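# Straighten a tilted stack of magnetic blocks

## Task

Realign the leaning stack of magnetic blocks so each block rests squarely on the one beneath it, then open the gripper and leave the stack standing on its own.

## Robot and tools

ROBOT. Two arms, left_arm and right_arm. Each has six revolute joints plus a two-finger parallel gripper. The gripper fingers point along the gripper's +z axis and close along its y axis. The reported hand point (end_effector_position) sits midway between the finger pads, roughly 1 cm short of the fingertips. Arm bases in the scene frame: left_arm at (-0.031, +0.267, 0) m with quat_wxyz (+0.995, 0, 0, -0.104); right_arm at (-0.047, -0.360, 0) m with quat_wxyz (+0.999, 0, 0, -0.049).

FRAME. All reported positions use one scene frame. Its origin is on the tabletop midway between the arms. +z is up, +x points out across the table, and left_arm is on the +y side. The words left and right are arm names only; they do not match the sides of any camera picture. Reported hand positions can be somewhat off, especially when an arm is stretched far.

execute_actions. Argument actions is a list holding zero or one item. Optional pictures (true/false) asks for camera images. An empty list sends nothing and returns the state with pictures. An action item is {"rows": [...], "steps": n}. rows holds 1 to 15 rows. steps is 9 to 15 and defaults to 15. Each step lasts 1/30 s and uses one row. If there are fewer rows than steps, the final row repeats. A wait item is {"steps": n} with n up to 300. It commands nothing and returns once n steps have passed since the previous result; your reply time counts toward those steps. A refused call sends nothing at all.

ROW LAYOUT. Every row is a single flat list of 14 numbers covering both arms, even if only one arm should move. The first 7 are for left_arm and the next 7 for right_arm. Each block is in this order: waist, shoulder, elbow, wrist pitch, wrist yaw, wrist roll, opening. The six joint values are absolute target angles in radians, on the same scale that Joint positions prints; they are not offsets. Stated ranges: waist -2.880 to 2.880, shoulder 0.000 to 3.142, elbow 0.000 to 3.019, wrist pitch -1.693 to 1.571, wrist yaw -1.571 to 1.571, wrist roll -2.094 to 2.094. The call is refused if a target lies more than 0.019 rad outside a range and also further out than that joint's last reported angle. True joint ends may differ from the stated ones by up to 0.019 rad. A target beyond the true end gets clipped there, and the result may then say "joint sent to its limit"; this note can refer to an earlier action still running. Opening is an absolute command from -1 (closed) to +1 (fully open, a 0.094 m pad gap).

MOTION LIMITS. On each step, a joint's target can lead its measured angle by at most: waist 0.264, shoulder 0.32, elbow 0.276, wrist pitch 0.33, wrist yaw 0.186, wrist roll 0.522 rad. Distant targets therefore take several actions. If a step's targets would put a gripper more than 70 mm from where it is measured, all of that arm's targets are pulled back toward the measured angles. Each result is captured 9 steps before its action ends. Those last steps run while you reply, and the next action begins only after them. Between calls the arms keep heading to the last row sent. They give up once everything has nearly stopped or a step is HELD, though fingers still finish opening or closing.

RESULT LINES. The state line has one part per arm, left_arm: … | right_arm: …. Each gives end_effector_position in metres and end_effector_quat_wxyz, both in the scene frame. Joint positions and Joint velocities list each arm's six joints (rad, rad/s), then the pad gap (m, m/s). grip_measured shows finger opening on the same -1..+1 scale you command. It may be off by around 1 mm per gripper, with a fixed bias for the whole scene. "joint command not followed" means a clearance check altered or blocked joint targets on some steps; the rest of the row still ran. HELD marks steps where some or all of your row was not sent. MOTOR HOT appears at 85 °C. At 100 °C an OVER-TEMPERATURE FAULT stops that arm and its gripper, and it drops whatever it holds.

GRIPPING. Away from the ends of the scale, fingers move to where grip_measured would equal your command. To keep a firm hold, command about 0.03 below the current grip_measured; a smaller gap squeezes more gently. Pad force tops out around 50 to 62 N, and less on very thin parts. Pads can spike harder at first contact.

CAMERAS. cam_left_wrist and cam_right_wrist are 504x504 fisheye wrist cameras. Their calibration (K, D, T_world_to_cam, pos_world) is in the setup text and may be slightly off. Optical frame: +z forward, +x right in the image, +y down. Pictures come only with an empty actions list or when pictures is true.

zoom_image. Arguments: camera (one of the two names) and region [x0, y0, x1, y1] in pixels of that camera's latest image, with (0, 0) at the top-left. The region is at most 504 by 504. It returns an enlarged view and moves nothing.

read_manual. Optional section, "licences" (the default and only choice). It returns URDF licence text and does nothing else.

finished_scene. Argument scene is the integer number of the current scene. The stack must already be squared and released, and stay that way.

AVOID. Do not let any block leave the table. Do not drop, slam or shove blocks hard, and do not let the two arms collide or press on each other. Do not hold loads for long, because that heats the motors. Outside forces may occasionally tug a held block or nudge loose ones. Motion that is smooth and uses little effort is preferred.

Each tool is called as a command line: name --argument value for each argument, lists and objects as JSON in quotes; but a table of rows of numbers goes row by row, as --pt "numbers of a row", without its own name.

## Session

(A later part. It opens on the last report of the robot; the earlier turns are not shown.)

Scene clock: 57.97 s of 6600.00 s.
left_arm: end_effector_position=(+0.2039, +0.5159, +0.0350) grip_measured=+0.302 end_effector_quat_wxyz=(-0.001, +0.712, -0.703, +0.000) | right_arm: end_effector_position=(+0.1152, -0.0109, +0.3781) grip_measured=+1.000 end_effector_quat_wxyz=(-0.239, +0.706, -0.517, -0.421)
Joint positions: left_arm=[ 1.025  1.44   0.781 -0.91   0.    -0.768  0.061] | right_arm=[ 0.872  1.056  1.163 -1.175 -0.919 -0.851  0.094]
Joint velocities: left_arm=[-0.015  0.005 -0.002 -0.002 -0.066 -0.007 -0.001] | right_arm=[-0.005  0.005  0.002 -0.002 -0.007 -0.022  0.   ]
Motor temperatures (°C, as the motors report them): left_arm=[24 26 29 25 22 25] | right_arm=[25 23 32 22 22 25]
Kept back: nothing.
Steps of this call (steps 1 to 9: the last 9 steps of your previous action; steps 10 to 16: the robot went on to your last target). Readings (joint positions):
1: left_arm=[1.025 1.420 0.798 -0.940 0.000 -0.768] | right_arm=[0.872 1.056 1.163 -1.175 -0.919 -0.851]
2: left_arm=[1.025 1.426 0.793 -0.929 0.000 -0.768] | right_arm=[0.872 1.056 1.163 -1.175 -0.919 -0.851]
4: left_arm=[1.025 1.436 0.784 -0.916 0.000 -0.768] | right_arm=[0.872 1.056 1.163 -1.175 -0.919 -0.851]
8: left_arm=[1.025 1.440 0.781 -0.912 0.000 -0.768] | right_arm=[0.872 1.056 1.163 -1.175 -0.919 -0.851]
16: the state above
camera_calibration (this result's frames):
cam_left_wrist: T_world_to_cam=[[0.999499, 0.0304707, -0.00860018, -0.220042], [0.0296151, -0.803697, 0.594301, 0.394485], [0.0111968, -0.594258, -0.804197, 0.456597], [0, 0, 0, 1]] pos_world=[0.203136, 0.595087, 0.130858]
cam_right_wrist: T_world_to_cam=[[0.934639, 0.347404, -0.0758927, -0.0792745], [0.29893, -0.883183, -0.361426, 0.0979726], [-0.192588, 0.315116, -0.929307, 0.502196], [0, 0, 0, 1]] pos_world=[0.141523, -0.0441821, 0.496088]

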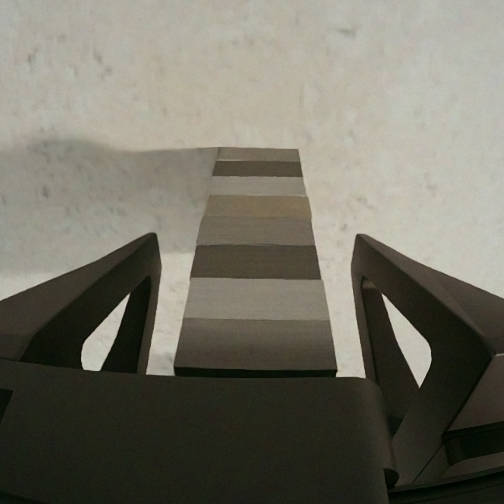

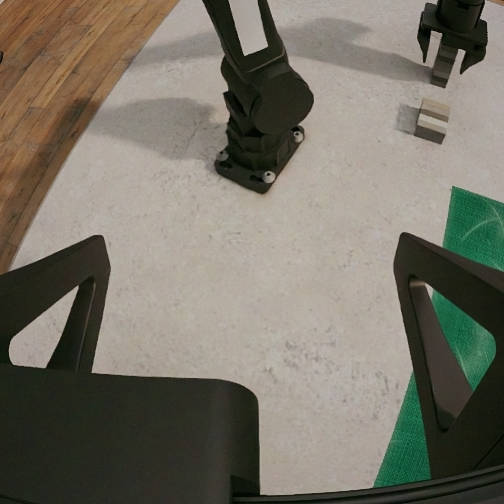

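execute_actions --actions '[{"rows":[[1.03,1.436,0.8,-0.905,0,-0.772,0,0.872,1.056,1.163,-1.175,-0.919,-0.851,1],[1.03,1.436,0.8,-0.905,0,-0.772,-0.25,0.872,1.056,1.163,-1.175,-0.919,-0.851,1],[1.03,1.436,0.8,-0.905,0,-0.772,-0.32,0.872,1.056,1.163,-1.175,-0.919,-0.851,1],[1.03,1.436,0.8,-0.905,0,-0.772,-0.36,0.872,1.056,1.163,-1.175,-0.919,-0.851,1],[1.03,1.436,0.8,-0.905,0,-0.772,-0.39,0.872,1.056,1.163,-1.175,-0.919,-0.851,1],[1.03,1.436,0.8,-0.905,0,-0.772,-0.42,0.872,1.056,1.163,-1.175,-0.919,-0.851,1],[1.03,1.436,0.8,-0.905,0,-0.772,-0.45,0.872,1.056,1.163,-1.175,-0.919,-0.851,1],[1.03,1.436,0.8,-0.905,0,-0.772,-0.48,0.872,1.056,1.163,-1.175,-0.919,-0.851,1],[1.03,1.436,0.8,-0.905,0,-0.772,-0.48,0.872,1.056,1.163,-1.175,-0.919,-0.851,1],[1.03,1.436,0.8,-0.905,0,-0.772,-0.48,0.872,1.056,1.163,-1.175,-0.919,-0.851,1],[1.03,1.436,0.8,-0.905,0,-0.772,-0.48,0.872,1.056,1.163,-1.175,-0.919,-0.851,1],[1.03,1.436,0.8,-0.905,0,-0.772,-0.3,0.872,1.056,1.163,-1.175,-0.919,-0.851,1],[1.03,1.436,0.8,-0.905,0,-0.772,0.5,0.872,1.056,1.163,-1.175,-0.919,-0.851,1]]}]'

execute_actions --actions '[{"steps":14}]' --pictures true

zoom_image --camera "cam_left_wrist" --region '[130,130,380,380]'

Scene clock: 58.77 s of 6600.00 s.
left_arm: end_effector_position=(+0.2039, +0.5159, +0.0350) grip_measured=-0.403 end_effector_quat_wxyz=(-0.001, +0.712, -0.703, +0.000) | right_arm: end_effector_position=(+0.1152, -0.0109, +0.3781) grip_measured=+1.000 end_effector_quat_wxyz=(-0.239, +0.706, -0.517, -0.421)
Joint positions: left_arm=[ 1.025  1.44   0.781 -0.91   0.    -0.768  0.028] | right_arm=[ 0.872  1.056  1.163 -1.175 -0.919 -0.851  0.094]
Joint velocities: left_arm=[-0.015 -0.005 -0.017 -0.022 -0.051 -0.007 -0.029] | right_arm=[-0.015  0.005 -0.017  0.007  0.066 -0.066  0.   ]
Motor temperatures (°C, as the motors report them): left_arm=[24 26 29 25 22 25] | right_arm=[25 23 32 22 22 25]
Steps of this call (steps 1 to 15: the robot went on to your last target; steps 16 to 18: nothing new was sent; steps 19 to 24: the first 6 steps of this action). Readings (joint positions):
19: left_arm=[1.025 1.440 0.781 -0.910 0.000 -0.768] | right_arm=[0.872 1.056 1.163 -1.175 -0.919 -0.851]
20: left_arm=[1.025 1.440 0.781 -0.910 0.000 -0.768] | right_arm=[0.872 1.056 1.163 -1.175 -0.919 -0.851]
22: left_arm=[1.025 1.440 0.781 -0.910 0.000 -0.768] | right_arm=[0.872 1.056 1.163 -1.175 -0.919 -0.851]
24: the state above

Scene clock: 59.23 s of 6600.00 s.
left_arm: end_effector_position=(+0.2040, +0.5159, +0.0350) grip_measured=+0.498 end_effector_quat_wxyz=(-0.001, +0.712, -0.703, +0.000) | right_arm: end_effector_position=(+0.1152, -0.0109, +0.3781) grip_measured=+1.000 end_effector_quat_wxyz=(-0.239, +0.706, -0.517, -0.421)
Joint positions: left_arm=[ 1.025  1.44   0.781 -0.909  0.001 -0.768  0.07 ] | right_arm=[ 0.872  1.056  1.163 -1.175 -0.919 -0.851  0.094]
Joint velocities: left_arm=[-0.005  0.005 -0.007 -0.012  0.066  0.125  0.   ] | right_arm=[ 0.005 -0.005  0.002 -0.007 -0.037  0.022  0.   ]
Motor temperatures (°C, as the motors report them): left_arm=[24 26 29 25 22 25] | right_arm=[25 23 32 22 22 25]
Kept back: nothing.
Steps of this call (steps 1 to 9: the last 9 steps of your previous action; steps 10 to 14: the robot went on to your last target). Readings (joint positions):
1: left_arm=[1.025 1.440 0.781 -0.910 0.001 -0.768] | right_arm=[0.872 1.056 1.163 -1.175 -0.919 -0.851]
2: left_arm=[1.025 1.440 0.781 -0.909 0.001 -0.768] | right_arm=[0.872 1.056 1.163 -1.175 -0.919 -0.851]
4: left_arm=[1.025 1.440 0.781 -0.909 0.001 -0.768] | right_arm=[0.872 1.056 1.163 -1.175 -0.919 -0.851]
8: left_arm=[1.025 1.440 0.781 -0.909 0.001 -0.768] | right_arm=[0.872 1.056 1.163 -1.175 -0.919 -0.851]
14: the state above
camera_calibration (this result's frames):
cam_left_wrist: T_world_to_cam=[[0.999503, 0.03047, -0.00806072, -0.220174], [0.0292941, -0.803707, 0.594304, 0.394571], [0.01163, -0.594245, -0.8042, 0.456514], [0, 0, 0, 1]] pos_world=[0.203197, 0.595109, 0.130859]
cam_right_wrist: T_world_to_cam=[[0.934639, 0.347404, -0.0758927, -0.0792745], [0.29893, -0.883183, -0.361426, 0.0979726], [-0.192588, 0.315116, -0.929307, 0.502196], [0, 0, 0, 1]] pos_world=[0.141523, -0.0441821, 0.496088]

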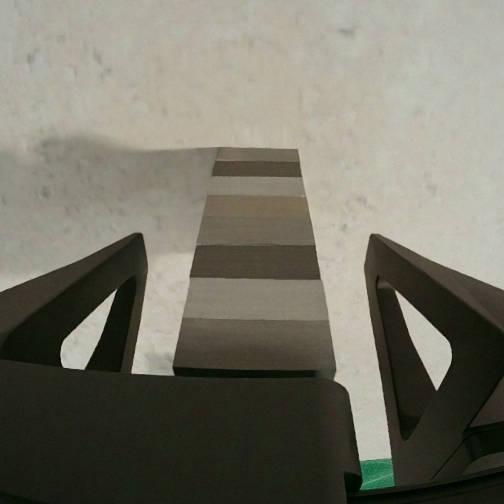

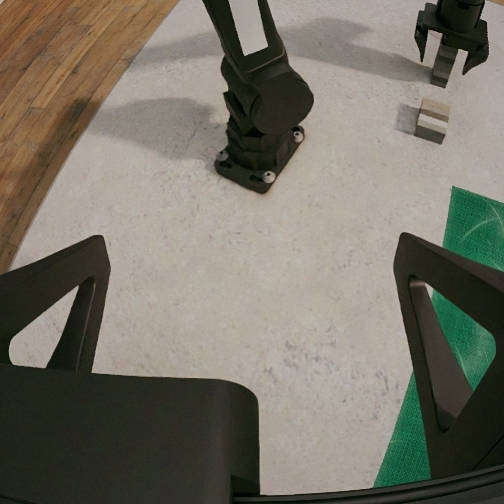

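Region (130, 130, 380, 380) of cam_left_wrist's 504x504 image, scaled by 2.016, with more detail than that image has.

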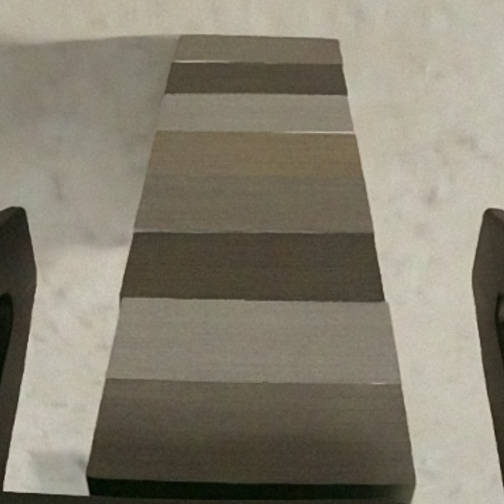

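finished_scene --scene 2

The scene is finished: the task was done.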